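# Replace fluorescent tube with LED tube in fixture

## Task

Remove the old fluorescent tube from the light fixture and set it down lying flat on the carton's floor; the carton is loose and must finish resting flat and entirely on the bench. Seat the LED tube so it is locked into both lampholders with its white side up. Neither tube may break: a tube breaks if it moves quickly while no gripper holds it (for example, a drop of more than a few centimetres) or while it touches anything other than the robot, and a broken tube fails the task. Anything held in place only by the robot at the end does not count. Finish by releasing everything and moving the grippers away.

## Robot and tools

Robot and frame. There are two arms, left_arm and right_arm, each ending in a parallel gripper. All positions and orientations use one scene frame. Its origin sits on the table top midway between the arms, +z is up, +x points out across the table, and left_arm is on the +y side. The names left and right are labels only and do not match image sides. Reported hand positions can be slightly wrong, more so at long reach. On a gripper, the fingers extend along its own +z axis and close along its own y axis. The reported end_effector_position is the point between the pads, roughly 1 cm back from the fingertips.

The row format. Every motion command uses a row of 16 numbers, always both arms even if one is idle: left_arm x, y, z, qw, qx, qy, qz, opening, then right_arm in the same eight-number order. x, y, z are an absolute target position in metres in the scene frame; the quaternion is an absolute target orientation, w first. Opening runs from -1 (closed) to +1 (fully open, 0.093 m). To hold an arm still, repeat its exact pose from the last result plus the opening it should keep. To keep an orientation steady, resend the same quaternion every row rather than copying a drifted reported one.

execute_actions(actions): a list of up to 15 actions; each action is a list of up to 15 rows, each row lasting one control step of 1/30 s. If fewer than 15 rows are given, the last row is repeated to fill the action. An empty list just returns the current state and images. An action is rejected for both arms if any target lies more than 0.6 m from that gripper's current position along any of the gripper's own axes; if the first action fails this, or any action is malformed, nothing runs.

move(target, speed, blocking): target is one 16-number row of absolute poses. Each gripper travels in a straight line toward its pose, both finishing together, over 0.5 to 10 s (cut off at 10 s). speed is the top path speed in m/s, 0.002 to 0.5, default 0.25; rotation is capped at twice that in rad/s, taking the shorter way round. Openings are applied at the start. Paths ignore obstacles and the other arm, and grippers may lag, wander or overshoot speed, especially with a nearly straight arm. Faster contact means harder impact, and aiming further past a contact presses harder. With blocking=false you get a result after 0.5 s while motion continues; then use wait or stop before sending new rows or moves. The result adds a move: line with the ending (done, off_target, moving, held, fault) and any limits (paced = the target was clipped; held = a safety check blocked some steps, after which the arm may surge), plus each gripper's remaining distance. If only one arm is named, the other finished normally.

wait(seconds): 0 to 10; the arms keep their last command and a running move continues; returns early when the move ends. stop(): brakes a running move; the fingers still complete their motion. zoom_image(camera, region): enlarges region [x0, y0, x1, y1] (pixels, origin top-left, at most 504 by 504) of cam_head_left, cam_head_right, cam_left_wrist or cam_right_wrist. finished_scene(scene): ends the current scene, passing its number; irreversible, and the goal must hold after the robot settles.

Controller behaviour. Each step the commanded pose is limited to 70 mm and 16 degrees from the measured pose, then pursued by damped inverse kinematics, favouring position over orientation. Far targets therefore need several actions; after an action the arm drifts at most to its last clipped pose. Joint friction can leave the gripper up to about 31 mm short, and very small commands may do nothing. Elbows stop just before full extension. Hand target lines show the pose currently being pursued; a pose unreachable line means the clearance check altered or blocked that arm's command. Joint ranges (rad), base to gripper: waist -2.618 to 3.054, shoulder 0.000 to 3.142, elbow 0.000 to 3.142, wrist pitch -1.571 to 1.571, wrist yaw -1.571 to 1.571, wrist roll -2.094 to 2.094.

Gripping. grip_measured reports the finger motor on the same -1..+1 scale. Pads meet near -0.94, and each millimetre of object width adds about 0.0208; each gripper has a fixed bias up to about 0.02. The fingers are spring-coupled, so after contact the motor keeps going toward the command; sending a value below the object's width reading squeezes harder, up to roughly 50 to 62 N per pad (less for parts under about 5 mm, with brief spikes on first touch). Keep resending the closing value to maintain a hold. The last joint value per arm is the pad gap in metres, valid only when nothing blocks the fingers.

Cameras: cam_head_left, cam_head_right, cam_left_wrist, cam_right_wrist, each 504x504, in that order in results, with pinhole-plus-radial intrinsics supplied.

Hazards. Tubes are fragile: never let one fall or move quickly unless gripped, and avoid fast contact with fixture, carton or bench. Do not knock anything off the table or tip the carton. Keep the arms from colliding or pushing each other. Loose objects may occasionally be nudged by outside disturbances. Holding loads heats motors: a MOTOR HOT warning appears from 75 °C, 90 °C halts that arm for 10 s, and at 100 °C the arm goes limp and drops what it holds; these appear as OVER-TEMPERATURE FAULT lines. Avoid slams, slips and excessive force.

Each tool is called after "Emit:" as a command line: name --argument value for each argument, lists and objects as JSON in quotes; but a table of rows of numbers goes row by row, as --pt "numbers of a row", without its own name.

## Session

Emit:
execute_actions --actions '[]'

Scene clock: 0.00 s.
left_arm: end_effector_position=(+0.5280, +0.1587, +0.3479) grip_measured=+0.998 end_effector_quat_wxyz=(+0.581, +0.613, +0.535, -0.011) | right_arm: end_effector_position=(+0.1930, -0.2187, +0.1886) grip_measured=+0.991 end_effector_quat_wxyz=(-0.129, +0.852, -0.481, +0.163)
Joint positions: left_arm=[-0.007  2.004  2.106 -0.602  0.824  1.214  0.093] | right_arm=[ 0.889  1.047  1.086 -1.25   0.218 -1.439  0.093]
Joint velocities: left_arm=[-0.002 -0.007 -0.007 -0.007 -0.007  0.007 -0.001] | right_arm=[ 0.007  0.012  0.007 -0.081 -0.007 -0.051  0.   ]
Motor temperatures (°C, as the motors report them): left_arm=[27 38 34 32 28 28] | right_arm=[30 44 36 31 30 30]
Hand target (left_arm): +0.528, +0.159, +0.348; +0.581, +0.613, +0.535, -0.011
Hand target (right_arm): +0.193, -0.219, +0.189; -0.129, +0.852, -0.481, +0.163

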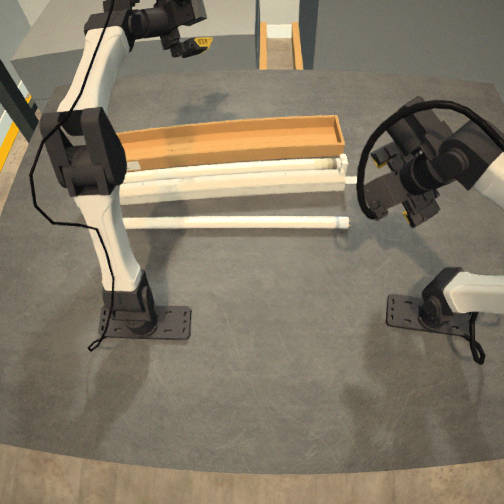

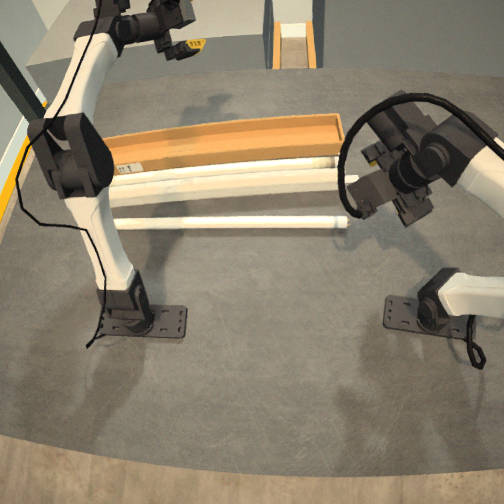

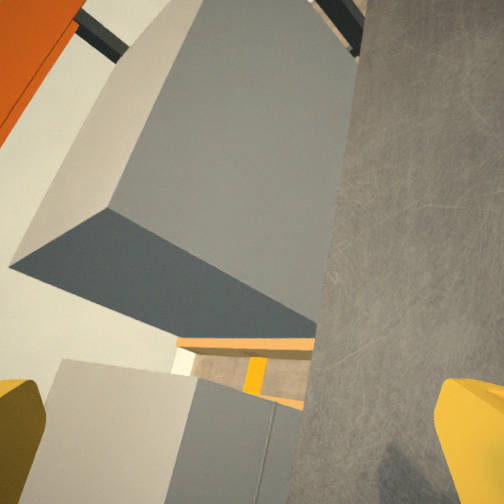

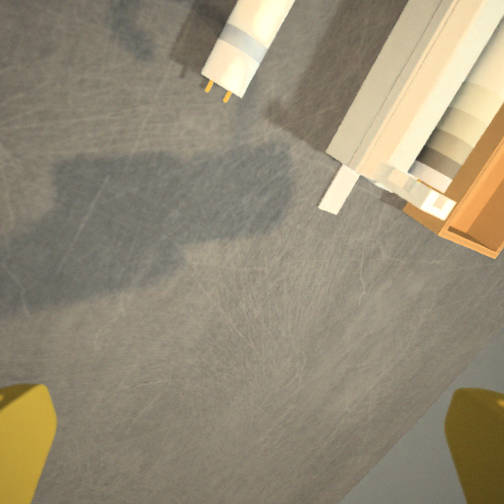

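Emit:
move --target '[0.30,0.14,0.13, 0.146,0.660,0.7195,0.1595, -0.1, 0.30,-0.2,0.16, 0.1,0,0.99,0, 1]' --speed 0.25

Scene clock: 17.13 s.
left_arm: end_effector_position=(+0.3039, +0.1374, +0.1358) grip_measured=-0.098 end_effector_quat_wxyz=(+0.156, +0.659, +0.716, +0.169) | right_arm: end_effector_position=(+0.2910, -0.2011, +0.1558) grip_measured=+0.991 end_effector_quat_wxyz=(+0.093, -0.009, +0.996, -0.006)
Joint positions: left_arm=[-0.565  1.483  1.158 -0.859 -0.265  0.997  0.04 ] | right_arm=[ 0.657  1.577  1.404 -1.237  0.096  0.458  0.093]
Joint velocities: left_arm=[-0.002 -0.007 -0.022 -0.051  0.007  0.022 -0.001] | right_arm=[-0.002 -0.007 -0.012  0.007 -0.007  0.051 -0.   ]
Motor temperatures (°C, as the motors report them): left_arm=[27 43 35 35 28 28] | right_arm=[30 43 38 32 30 30]
Hand target (left_arm): +0.298, +0.140, +0.132; +0.147, +0.660, +0.717, +0.171
Hand target (right_arm): +0.298, -0.199, +0.159; +0.098, +0.000, +0.995, +0.003
Off the commanded pose (left_arm): 0.008 m, 2 deg.
Off the commanded pose (right_arm): 0.010 m, 2 deg.
move: done

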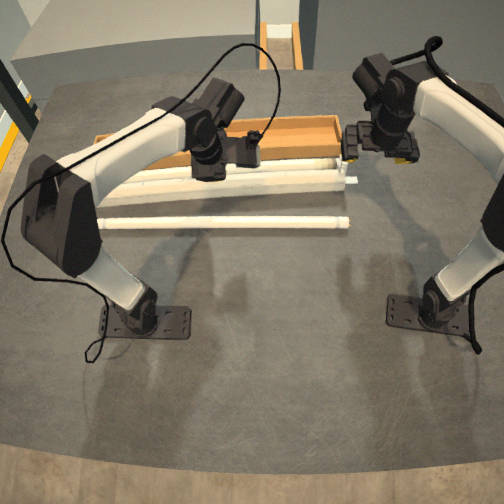

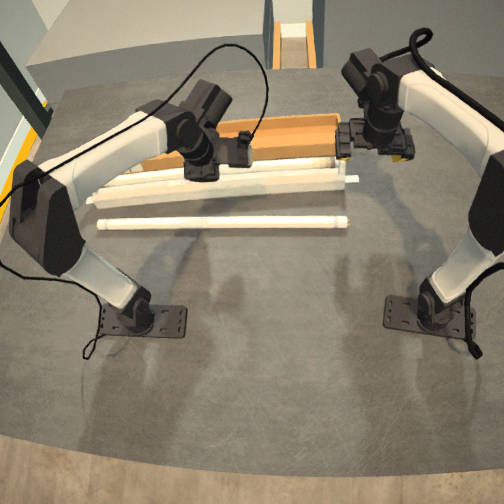

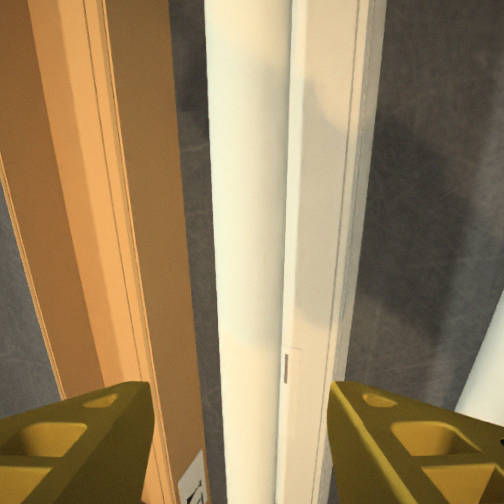

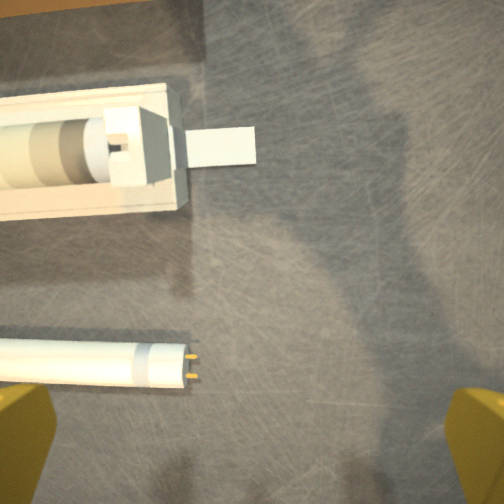

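Emit:
move --target '[0.333,0.14,0.062, 0.16,0.657,0.7165,0.174, -0.1, 0.298,-0.199,0.159, 0.098,0,0.995,0.003, 1]' --speed 0.06

Emit:
move --target '[0.333,0.14,0.062, 0.292,0.610,0.665,0.318, -0.1, 0.298,-0.199,0.159, 0.098,0,0.995,0.003, 1]' --speed 0.12

Scene clock: 21.43 s.
left_arm: end_effector_position=(+0.3336, +0.1373, +0.0711) grip_measured=-0.098 end_effector_quat_wxyz=(+0.167, +0.654, +0.716, +0.178) | right_arm: end_effector_position=(+0.2909, -0.2009, +0.1558) grip_measured=+0.991 end_effector_quat_wxyz=(+0.093, -0.007, +0.996, -0.006)
Joint positions: left_arm=[-0.521  1.617  1.011 -0.541 -0.26   1.039  0.04 ] | right_arm=[ 0.657  1.577  1.404 -1.237  0.095  0.461  0.093]
Joint velocities: left_arm=[-0.002 -0.012 -0.012  0.007  0.022  0.022 -0.   ] | right_arm=[-0.007 -0.002 -0.002 -0.095  0.007  0.037 -0.001]
Motor temperatures (°C, as the motors report them): left_arm=[27 43 35 35 28 28] | right_arm=[30 43 39 32 30 30]
Hand target (left_arm): +0.332, +0.140, +0.062; +0.160, +0.657, +0.716, +0.173
Hand target (right_arm): +0.298, -0.199, +0.159; +0.098, -0.000, +0.995, +0.003
Off the commanded pose (left_arm): 0.010 m, 1 deg.
Off the commanded pose (right_arm): 0.008 m, 1 deg.
move: done

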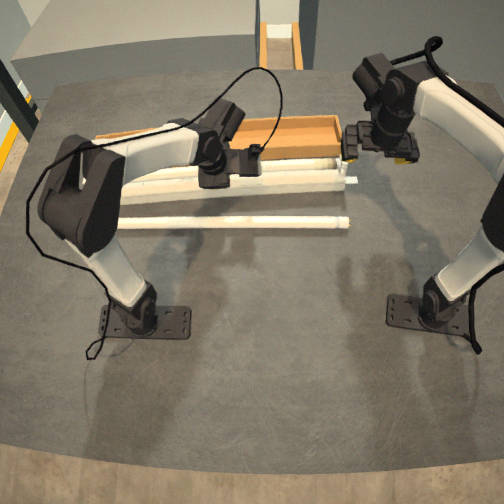

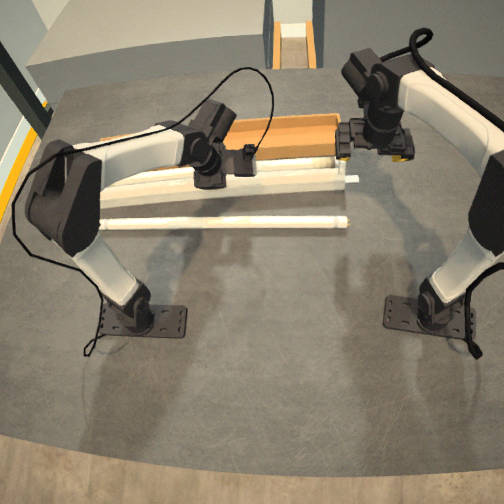

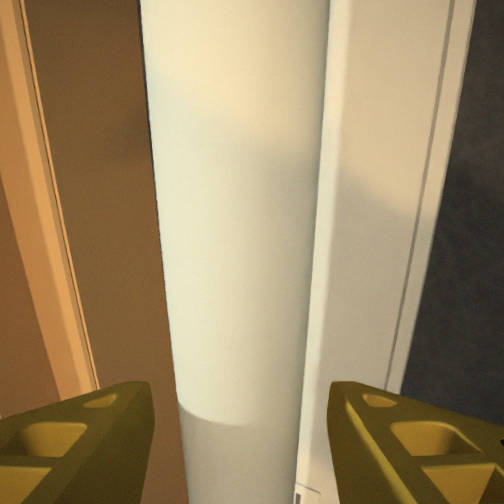

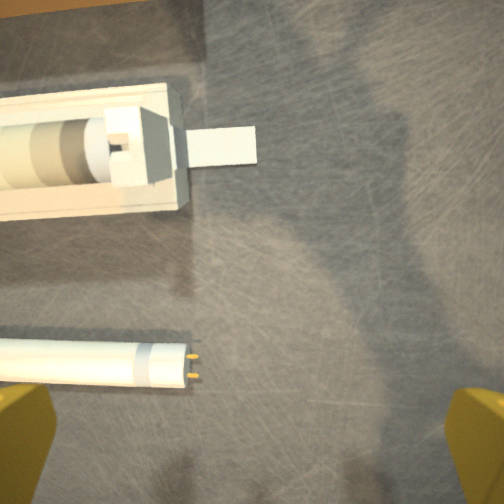

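Scene clock: 23.53 s.
left_arm: end_effector_position=(+0.3368, +0.1395, +0.0639) grip_measured=-0.099 end_effector_quat_wxyz=(+0.294, +0.605, +0.670, +0.313) | right_arm: end_effector_position=(+0.2909, -0.2009, +0.1558) grip_measured=+0.991 end_effector_quat_wxyz=(+0.093, -0.007, +0.996, -0.006)
Joint positions: left_arm=[-0.617  1.523  0.628  0.089 -0.506  1.082  0.04 ] | right_arm=[ 0.657  1.577  1.404 -1.237  0.095  0.461  0.093]
Joint velocities: left_arm=[-0.017  0.007 -0.012 -0.007 -0.007 -0.007  0.   ] | right_arm=[-0.007  0.007 -0.007 -0.007  0.022  0.022 -0.002]
Motor temperatures (°C, as the motors report them): left_arm=[27 43 35 35 28 28] | right_arm=[30 43 39 32 30 30]
Hand target (left_arm): +0.333, +0.140, +0.062; +0.294, +0.609, +0.665, +0.317
Hand target (right_arm): +0.298, -0.199, +0.159; +0.098, -0.000, +0.995, +0.003
Off the commanded pose (left_arm): 0.004 m, 1 deg.
Off the commanded pose (right_arm): 0.008 m, 1 deg.
move: done

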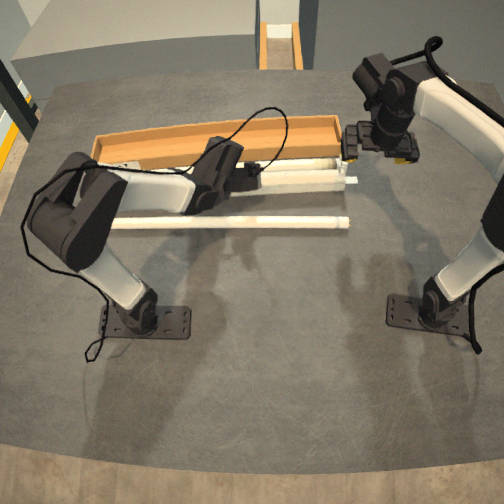

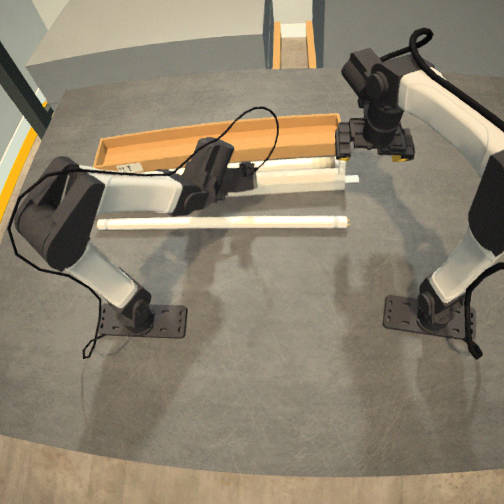

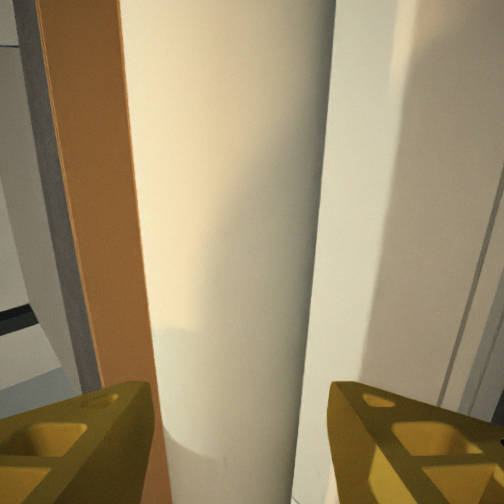

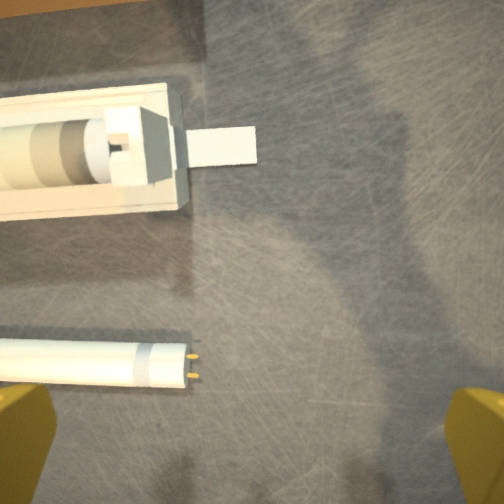

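Emit:
move --target '[0.337,0.14,0.064, 0.292,0.610,0.665,0.318, -0.64, 0.31,-0.14,0.159, 0.098,0,0.995,0.003, 1]' --speed 0.1

Emit:
move --target '[0.339,0.14,0.063, -0.047,0.674,0.735,-0.051, -0.64, 0.31,-0.14,0.159, 0.098,0,0.995,0.003, 1]' --speed 0.1

Emit:
move --target '[0.338,0.14,0.064, -0.04,0.674,0.735,-0.045, -0.1, 0.31,-0.14,0.159, 0.098,0,0.995,0.003, 1]' --speed 0.02

Emit:
move --target '[0.337,0.14,0.068, 0.203,0.645,0.703,0.222, -0.1, 0.31,-0.14,0.159, 0.098,0,0.995,0.003, 1]' --speed 0.15

Scene clock: 27.87 s.
left_arm: end_effector_position=(+0.3379, +0.1393, +0.0653) grip_measured=-0.596 end_effector_quat_wxyz=(+0.296, +0.606, +0.668, +0.316) | right_arm: end_effector_position=(+0.3075, -0.1421, +0.1554) grip_measured=+0.991 end_effector_quat_wxyz=(+0.095, -0.000, +0.995, +0.007)
Joint positions: left_arm=[-0.617  1.523  0.628  0.096 -0.509  1.09   0.017] | right_arm=[ 0.783  1.737  1.576 -1.244  0.096  0.6    0.093]
Joint velocities: left_arm=[-0.007 -0.002  0.002  0.007  0.081  0.007 -0.001] | right_arm=[ 0.007 -0.007  0.007  0.022 -0.037  0.022 -0.   ]
Motor temperatures (°C, as the motors report them): left_arm=[27 42 35 36 28 28] | right_arm=[30 44 40 32 30 30]
Hand target (left_arm): +0.337, +0.140, +0.064; +0.292, +0.610, +0.665, +0.318
Hand target (right_arm): +0.310, -0.140, +0.158; +0.100, -0.000, +0.995, +0.002
Off the commanded pose (left_arm): 0.002 m, 1 deg.
Off the commanded pose (right_arm): 0.005 m, 1 deg.
move: done

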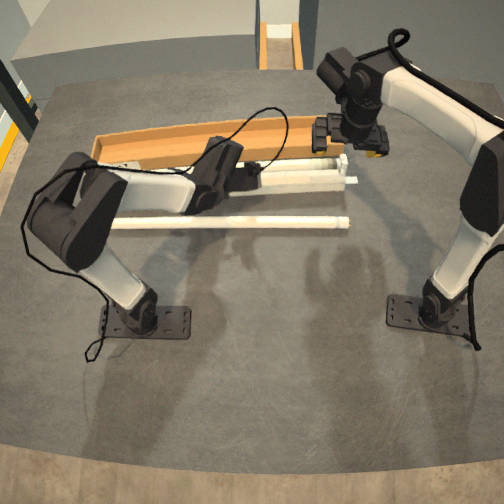

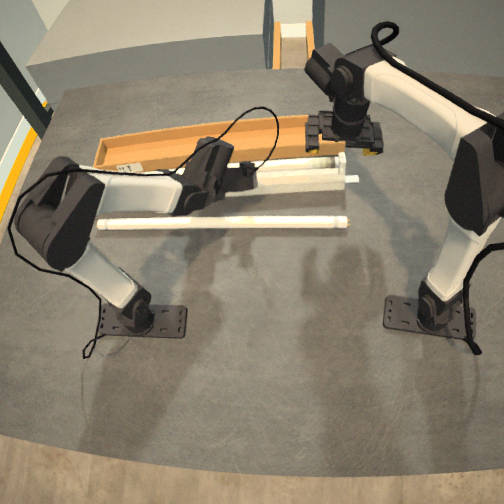

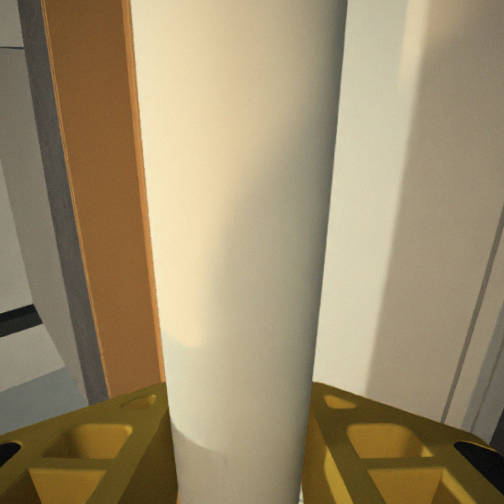

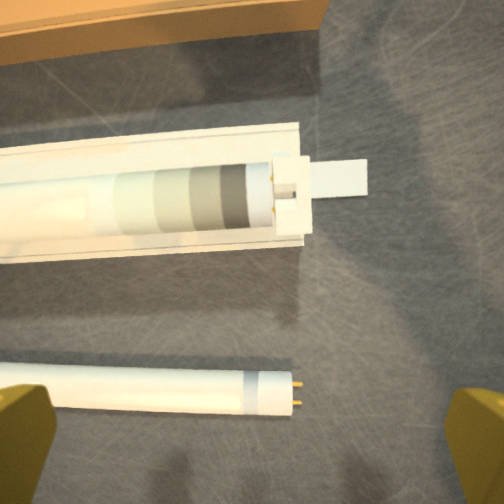

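Scene clock: 33.33 s.
left_arm: end_effector_position=(+0.3341, +0.1379, +0.0660) grip_measured=-0.596 end_effector_quat_wxyz=(-0.050, +0.670, +0.739, -0.047) | right_arm: end_effector_position=(+0.3068, -0.1426, +0.1552) grip_measured=+0.991 end_effector_quat_wxyz=(+0.093, +0.000, +0.996, +0.006)
Joint positions: left_arm=[-0.378  2.083  1.694 -1.31   0.05   1.121  0.017] | right_arm=[ 0.783  1.737  1.576 -1.248  0.096  0.602  0.093]
Joint velocities: left_arm=[ 0.002 -0.017  0.017 -0.022  0.037 -0.037 -0.   ] | right_arm=[-0.007  0.002 -0.002 -0.007  0.051  0.022 -0.001]
Motor temperatures (°C, as the motors report them): left_arm=[27 42 35 35 28 28] | right_arm=[30 44 40 32 30 30]
Hand target (left_arm): +0.338, +0.140, +0.065; -0.052, +0.676, +0.733, -0.048
Hand target (right_arm): +0.310, -0.140, +0.159; +0.098, -0.000, +0.995, +0.003
Off the commanded pose (left_arm): 0.006 m, 1 deg.
Off the commanded pose (right_arm): 0.006 m, 1 deg.
move: done

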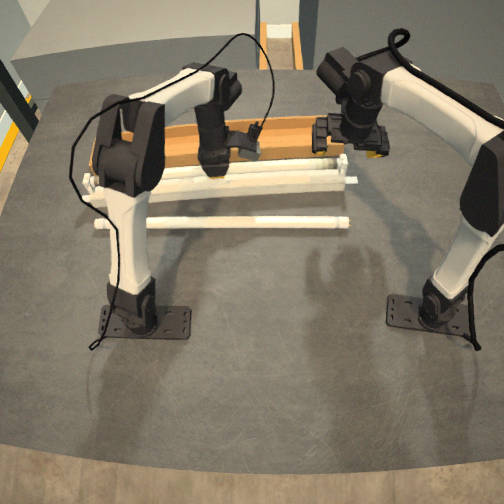

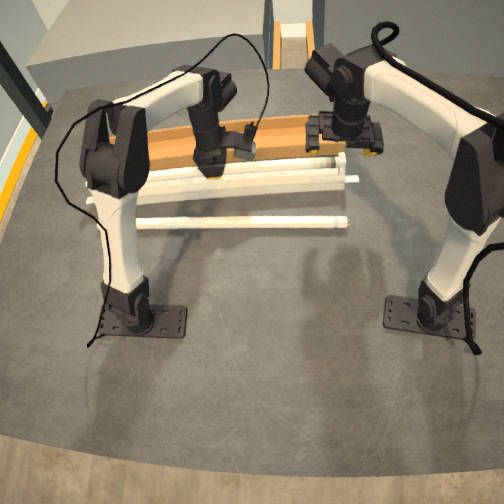

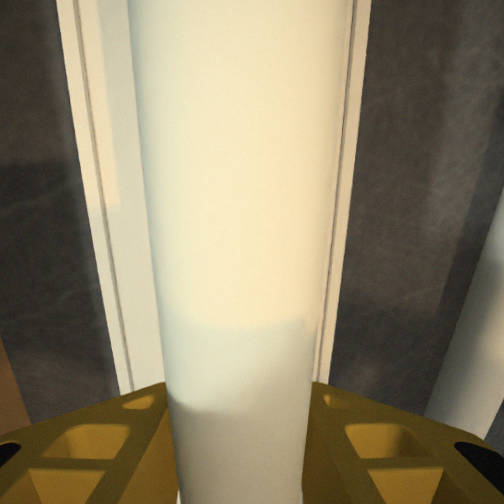

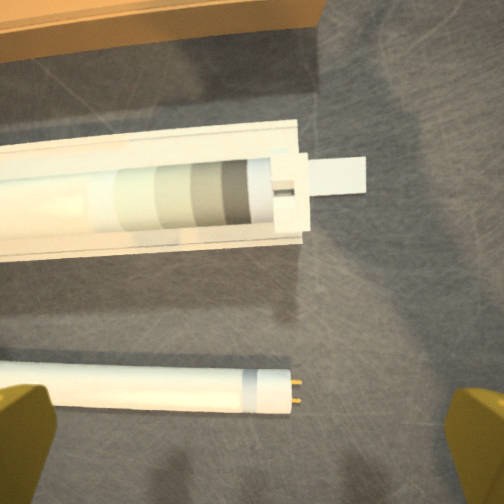

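Scene clock: 34.13 s.
left_arm: end_effector_position=(+0.3376, +0.1365, +0.0655) grip_measured=-0.101 end_effector_quat_wxyz=(-0.043, +0.675, +0.736, -0.045) | right_arm: end_effector_position=(+0.3068, -0.1426, +0.1552) grip_measured=+0.991 end_effector_quat_wxyz=(+0.093, +0.000, +0.996, +0.006)
Joint positions: left_arm=[-0.378  2.083  1.694 -1.295  0.05   1.132  0.04 ] | right_arm=[ 0.783  1.737  1.576 -1.248  0.096  0.602  0.093]
Joint velocities: left_arm=[-0.022  0.002  0.017  0.022 -0.066  0.037  0.   ] | right_arm=[-0.012  0.017  0.007 -0.007 -0.051  0.051  0.001]
Motor temperatures (°C, as the motors report them): left_arm=[27 43 35 35 28 28] | right_arm=[30 44 40 32 30 30]
Hand target (left_arm): +0.338, +0.140, +0.064; -0.040, +0.674, +0.736, -0.045
Hand target (right_arm): +0.310, -0.140, +0.159; +0.098, +0.000, +0.995, +0.003
Off the commanded pose (left_arm): 0.004 m, 0 deg.
Off the commanded pose (right_arm): 0.006 m, 1 deg.
move: done

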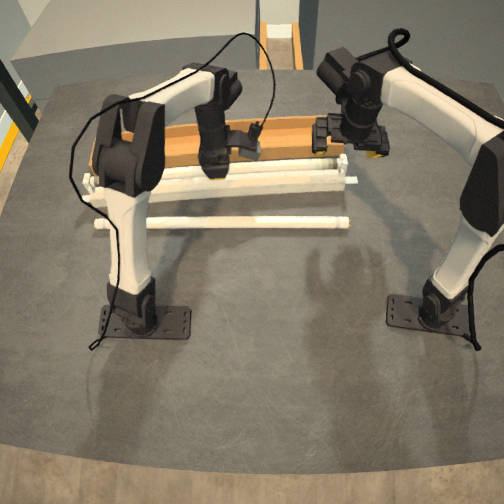

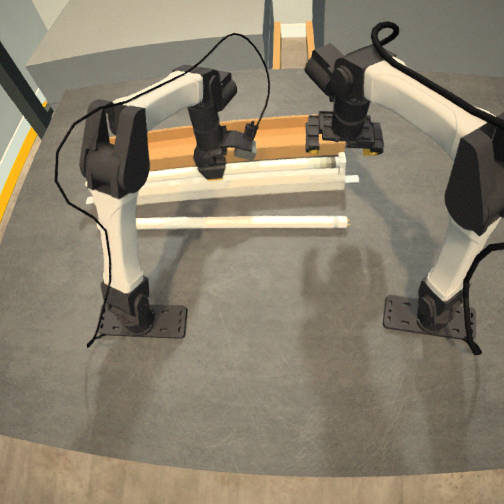

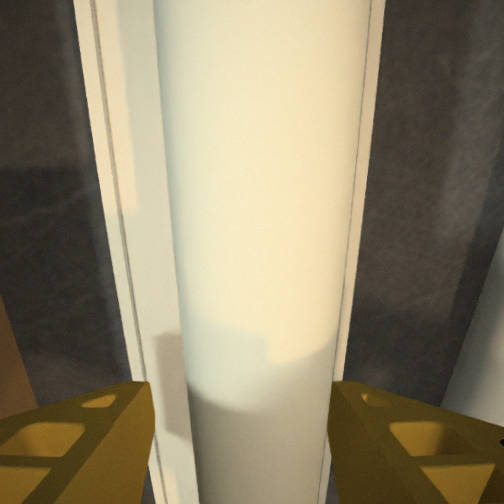

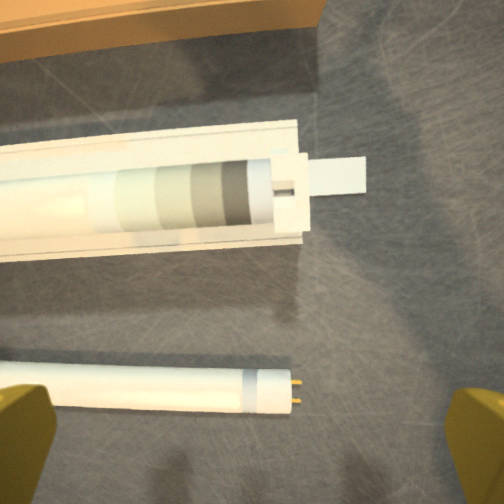

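Scene clock: 37.20 s.
left_arm: end_effector_position=(+0.3399, +0.1415, +0.0641) grip_measured=-0.101 end_effector_quat_wxyz=(+0.199, +0.643, +0.707, +0.216) | right_arm: end_effector_position=(+0.3068, -0.1426, +0.1552) grip_measured=+0.991 end_effector_quat_wxyz=(+0.093, +0.000, +0.996, +0.006)
Joint positions: left_arm=[-0.529  1.595  0.906 -0.37  -0.32   1.054  0.04 ] | right_arm=[ 0.783  1.737  1.576 -1.248  0.096  0.602  0.093]
Joint velocities: left_arm=[-0.002  0.012 -0.007 -0.051 -0.037 -0.051  0.001] | right_arm=[-0.012 -0.017 -0.012 -0.007 -0.007 -0.022 -0.   ]
Motor temperatures (°C, as the motors report them): left_arm=[27 43 35 35 28 28] | right_arm=[30 45 40 32 30 30]
Hand target (left_arm): +0.338, +0.140, +0.066; +0.206, +0.642, +0.705, +0.221
Hand target (right_arm): +0.310, -0.140, +0.159; +0.098, -0.000, +0.995, +0.003
Off the commanded pose (left_arm): 0.005 m, 1 deg.
Off the commanded pose (right_arm): 0.006 m, 1 deg.
move: done

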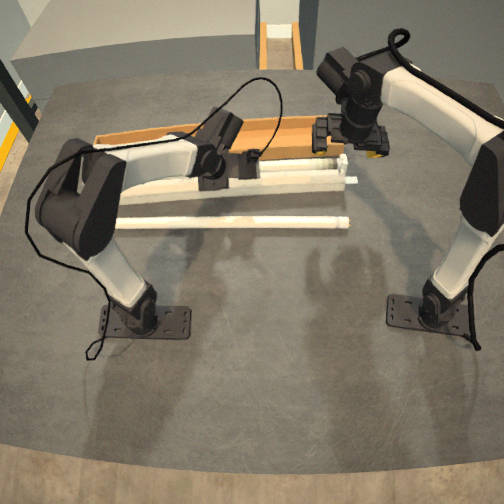

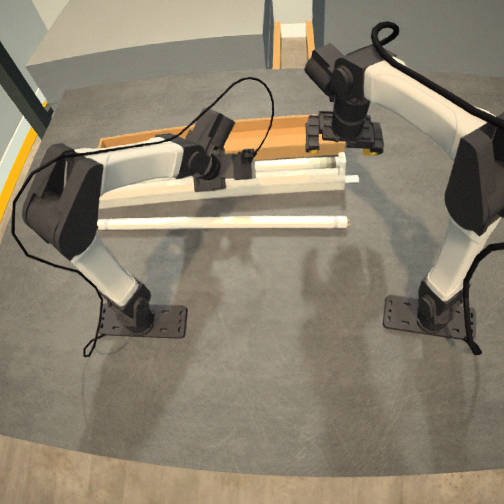

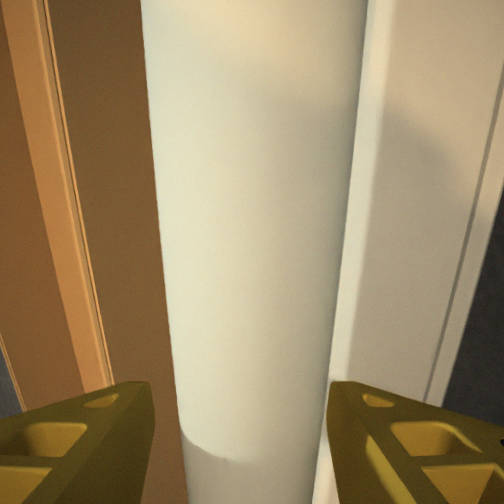

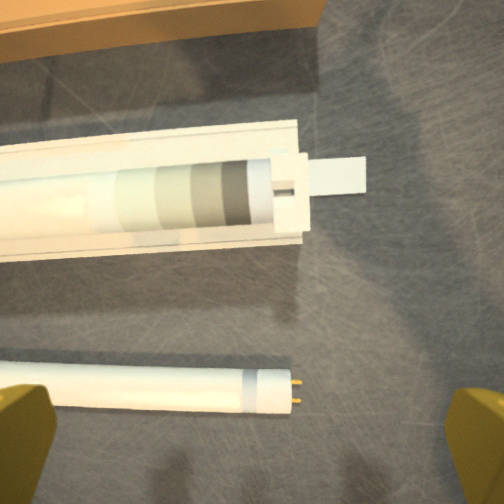

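Emit:
move --target '[0.332,0.14,0.066, 0.203,0.645,0.703,0.222, -0.1, 0.31,-0.14,0.159, 0.098,0,0.995,0.003, 1]' --speed 0.02

Emit:
move --target '[0.335,0.14,0.065, 0.203,0.645,0.703,0.222, -0.64, 0.31,-0.14,0.159, 0.098,0,0.995,0.003, 1]' --speed 0.02

Emit:
move --target '[0.337,0.14,0.064, 0.012,0.676,0.737,0.013, -0.64, 0.31,-0.14,0.159, 0.098,0,0.995,0.003, 1]' --speed 0.08

Emit:
zoom_image --camera "cam_right_wrist" --region '[220,130,340,250]'

Scene clock: 41.50 s.
left_arm: end_effector_position=(+0.3362, +0.1399, +0.0649) grip_measured=-0.101 end_effector_quat_wxyz=(+0.200, +0.646, +0.703, +0.218) | right_arm: end_effector_position=(+0.3068, -0.1426, +0.1552) grip_measured=+0.991 end_effector_quat_wxyz=(+0.093, +0.000, +0.996, +0.006)
Joint positions: left_arm=[-0.541  1.581  0.893 -0.368 -0.327  1.054  0.04 ] | right_arm=[ 0.783  1.737  1.576 -1.248  0.096  0.602  0.093]
Joint velocities: left_arm=[-0.007  0.002 -0.007 -0.051  0.007  0.007  0.   ] | right_arm=[ 0.002 -0.007 -0.002  0.037 -0.095 -0.037  0.   ]
Motor temperatures (°C, as the motors report them): left_arm=[27 43 35 35 28 28] | right_arm=[30 45 41 32 30 30]
Hand target (left_arm): +0.332, +0.140, +0.066; +0.203, +0.645, +0.703, +0.222
Hand target (right_arm): +0.310, -0.140, +0.159; +0.098, -0.000, +0.995, +0.003
Off the commanded pose (left_arm): 0.004 m, 1 deg.
Off the commanded pose (right_arm): 0.006 m, 1 deg.
move: done

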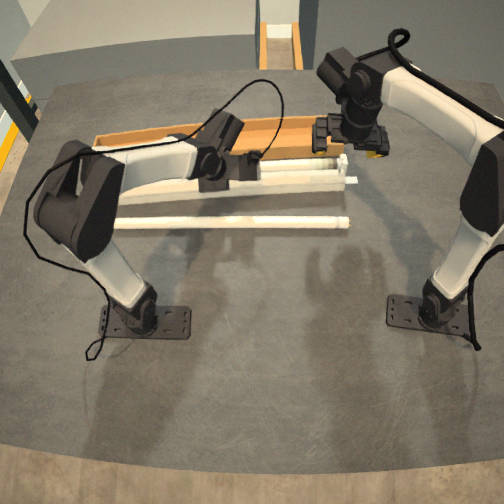

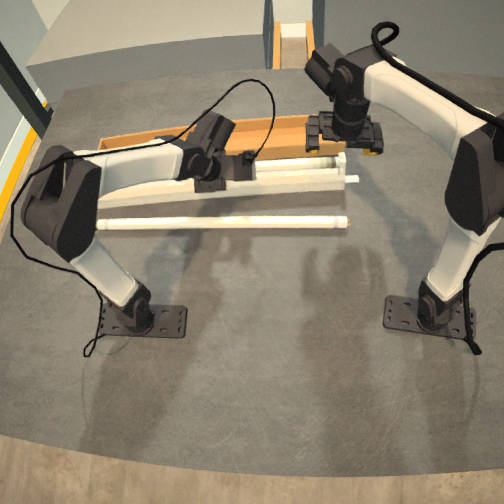

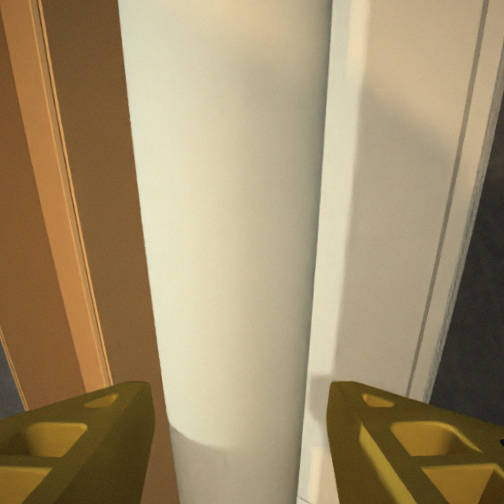

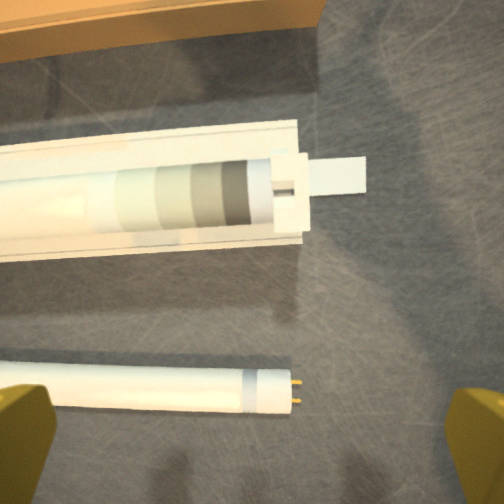

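Scene clock: 42.20 s.
left_arm: end_effector_position=(+0.3369, +0.1400, +0.0654) grip_measured=-0.597 end_effector_quat_wxyz=(+0.202, +0.645, +0.704, +0.220) | right_arm: end_effector_position=(+0.3068, -0.1426, +0.1552) grip_measured=+0.991 end_effector_quat_wxyz=(+0.093, +0.000, +0.996, +0.006)
Joint positions: left_arm=[-0.541  1.581  0.893 -0.365 -0.329  1.053  0.017] | right_arm=[ 0.783  1.737  1.576 -1.248  0.096  0.602  0.093]
Joint velocities: left_arm=[-0.007 -0.007 -0.007  0.022 -0.022  0.022 -0.   ] | right_arm=[ 0.017  0.007 -0.002 -0.066 -0.051 -0.051 -0.001]
Motor temperatures (°C, as the motors report them): left_arm=[27 43 35 35 28 28] | right_arm=[30 45 41 32 30 30]
Hand target (left_arm): +0.335, +0.140, +0.065; +0.203, +0.645, +0.703, +0.222
Hand target (right_arm): +0.310, -0.140, +0.159; +0.098, -0.000, +0.995, +0.003
Off the commanded pose (left_arm): 0.002 m, 0 deg.
Off the commanded pose (right_arm): 0.006 m, 1 deg.
move: done

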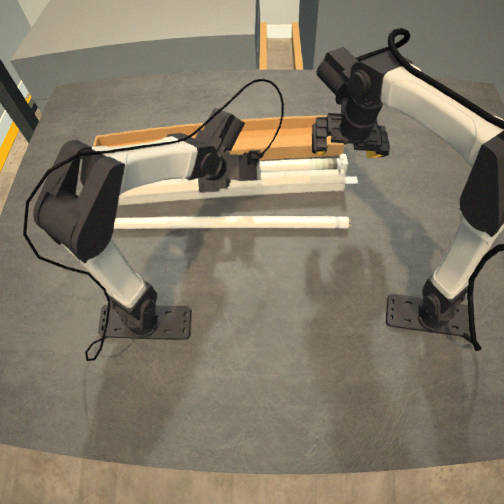

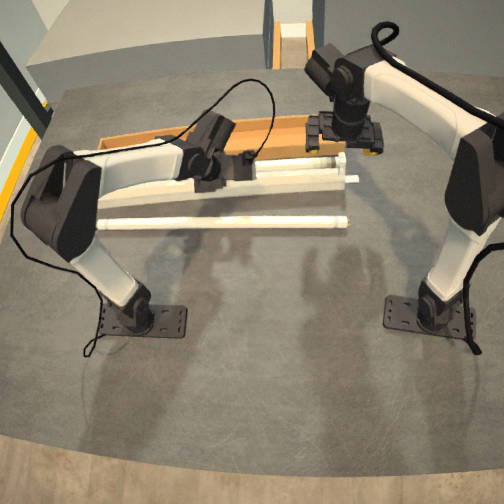

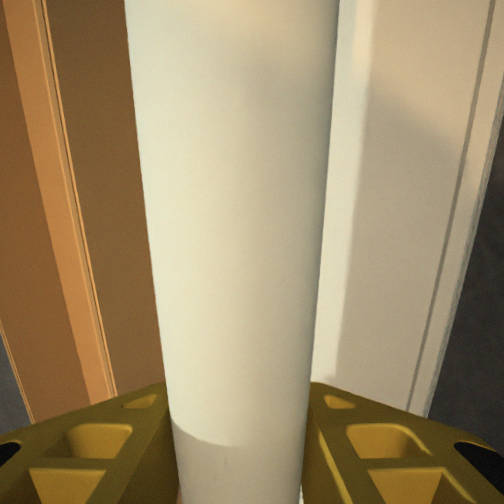

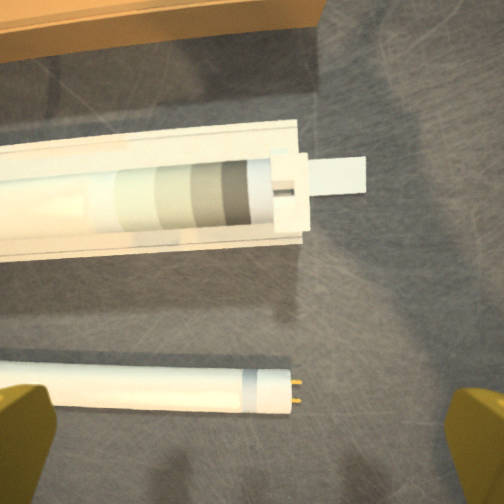

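Scene clock: 46.03 s.
left_arm: end_effector_position=(+0.3345, +0.1398, +0.0659) grip_measured=-0.597 end_effector_quat_wxyz=(+0.012, +0.675, +0.738, +0.021) | right_arm: end_effector_position=(+0.3068, -0.1426, +0.1552) grip_measured=+0.991 end_effector_quat_wxyz=(+0.093, +0.000, +0.996, +0.006)
Joint positions: left_arm=[-0.41   1.925  1.473 -1.081 -0.031  1.095  0.017] | right_arm=[ 0.783  1.737  1.576 -1.248  0.096  0.602  0.093]
Joint velocities: left_arm=[-0.002  0.012 -0.007  0.051  0.066 -0.022  0.   ] | right_arm=[-0.007  0.007  0.012  0.022  0.051  0.007 -0.001]
Motor temperatures (°C, as the motors report them): left_arm=[27 43 36 35 28 28] | right_arm=[30 45 41 32 30 30]
Hand target (left_arm): +0.336, +0.140, +0.065; +0.009, +0.677, +0.736, +0.015
Hand target (right_arm): +0.310, -0.140, +0.159; +0.098, -0.000, +0.995, +0.003
Off the commanded pose (left_arm): 0.003 m, 1 deg.
Off the commanded pose (right_arm): 0.006 m, 1 deg.
move: done

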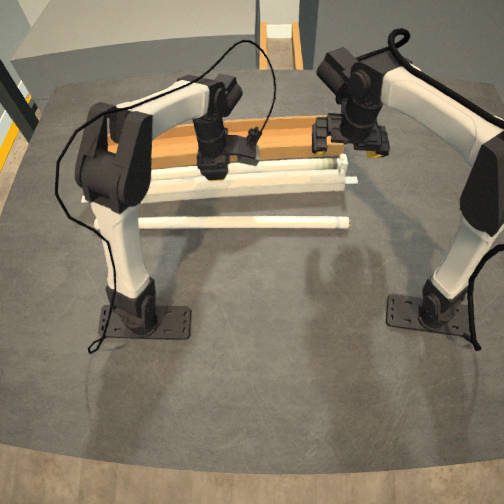

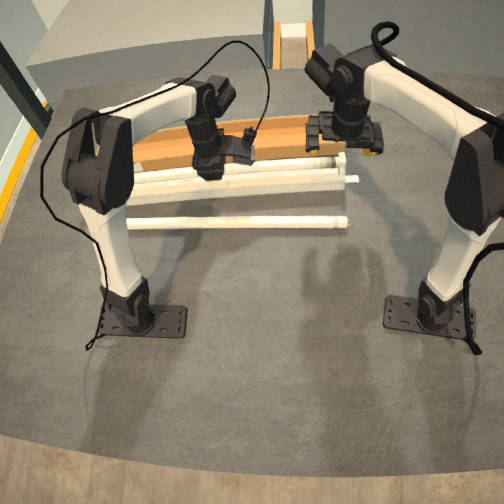

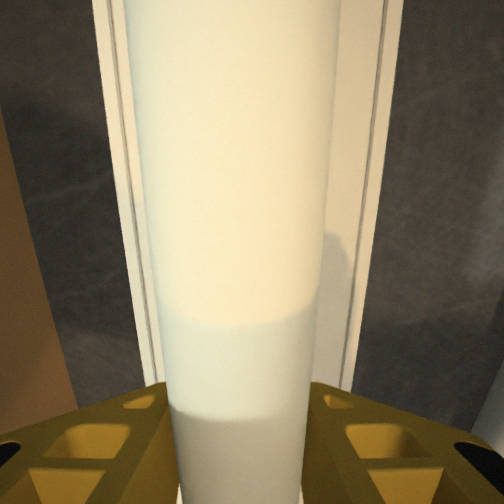

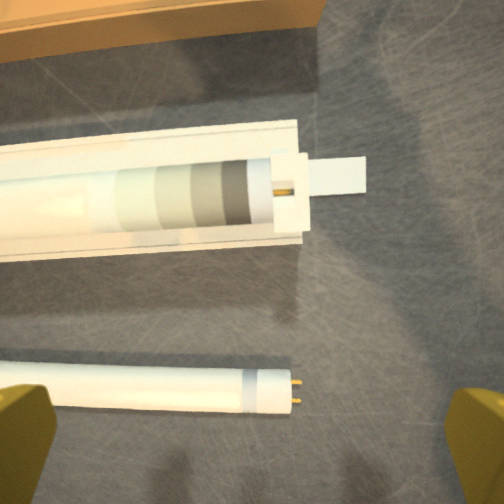

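Region (220, 130, 340, 250) of cam_right_wrist's 504x504 image, scaled by 4.200, with more detail than that image has.

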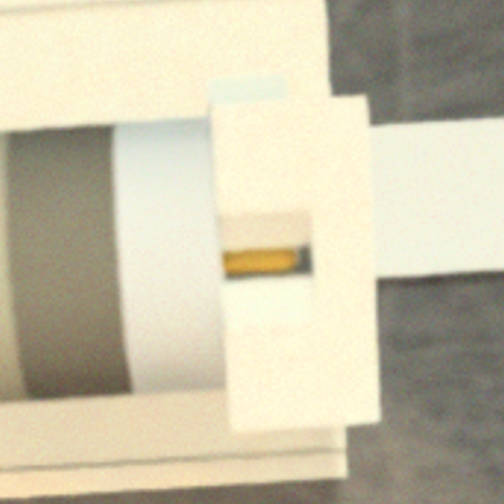

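Pin in slot. Lift.

Emit:
move --target '[0.336,0.14,0.095, 0.012,0.676,0.737,0.013, -0.64, 0.31,-0.14,0.159, 0.098,0,0.995,0.003, 1]' --speed 0.015

Scene clock: 49.33 s.
left_arm: end_effector_position=(+0.3337, +0.1398, +0.0871) grip_measured=-0.597 end_effector_quat_wxyz=(+0.004, +0.675, +0.738, +0.017) | right_arm: end_effector_position=(+0.3068, -0.1426, +0.1552) grip_measured=+0.991 end_effector_quat_wxyz=(+0.093, +0.000, +0.996, +0.006)
Joint positions: left_arm=[-0.41   1.925  1.559 -1.184 -0.029  1.095  0.017] | right_arm=[ 0.783  1.737  1.576 -1.248  0.096  0.602  0.093]
Joint velocities: left_arm=[-0.002 -0.002  0.007 -0.007  0.007 -0.037  0.   ] | right_arm=[ 0.002 -0.012  0.007 -0.066 -0.037  0.051  0.001]
Motor temperatures (°C, as the motors report them): left_arm=[27 44 36 35 28 28] | right_arm=[30 46 42 32 30 30]
Hand target (left_arm): +0.336, +0.140, +0.095; +0.012, +0.676, +0.737, +0.013
Hand target (right_arm): +0.310, -0.140, +0.159; +0.098, -0.000, +0.995, +0.003
Off the commanded pose (left_arm): 0.008 m, 1 deg.
Off the commanded pose (right_arm): 0.006 m, 1 deg.
move: done

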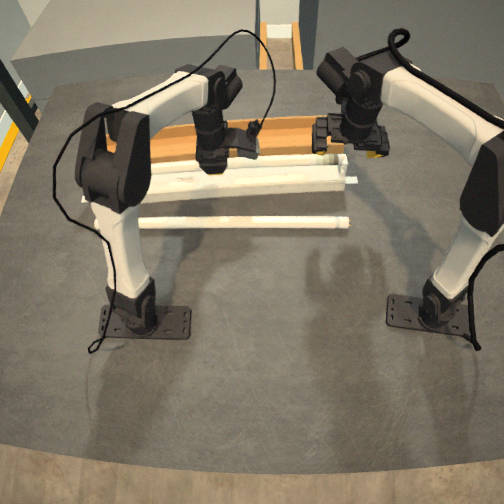

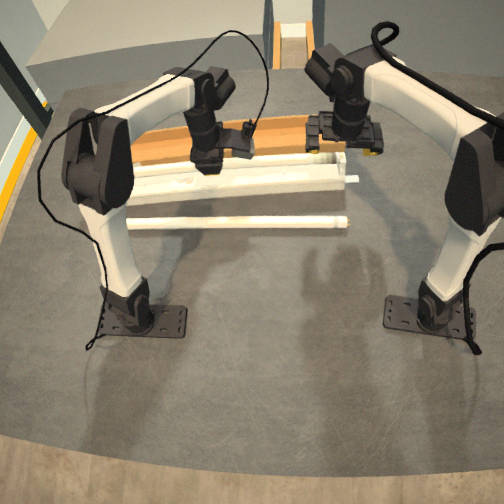

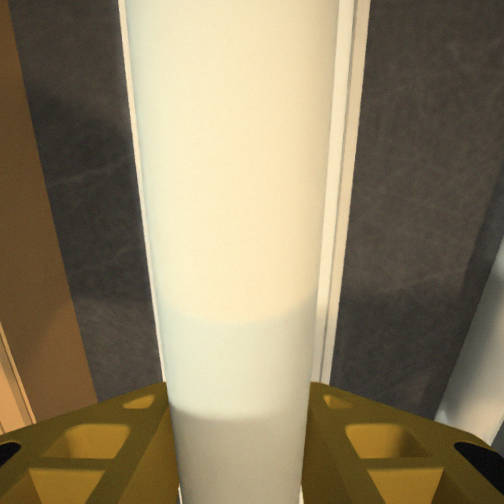

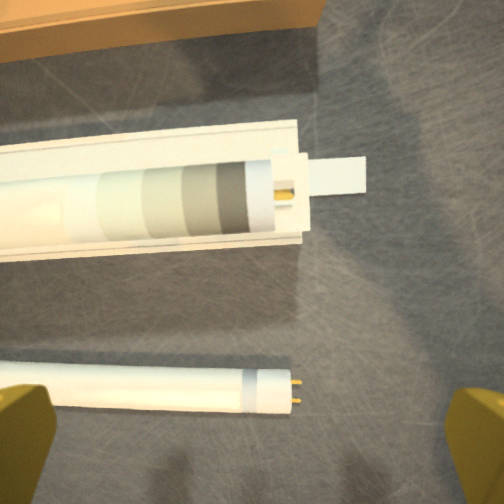

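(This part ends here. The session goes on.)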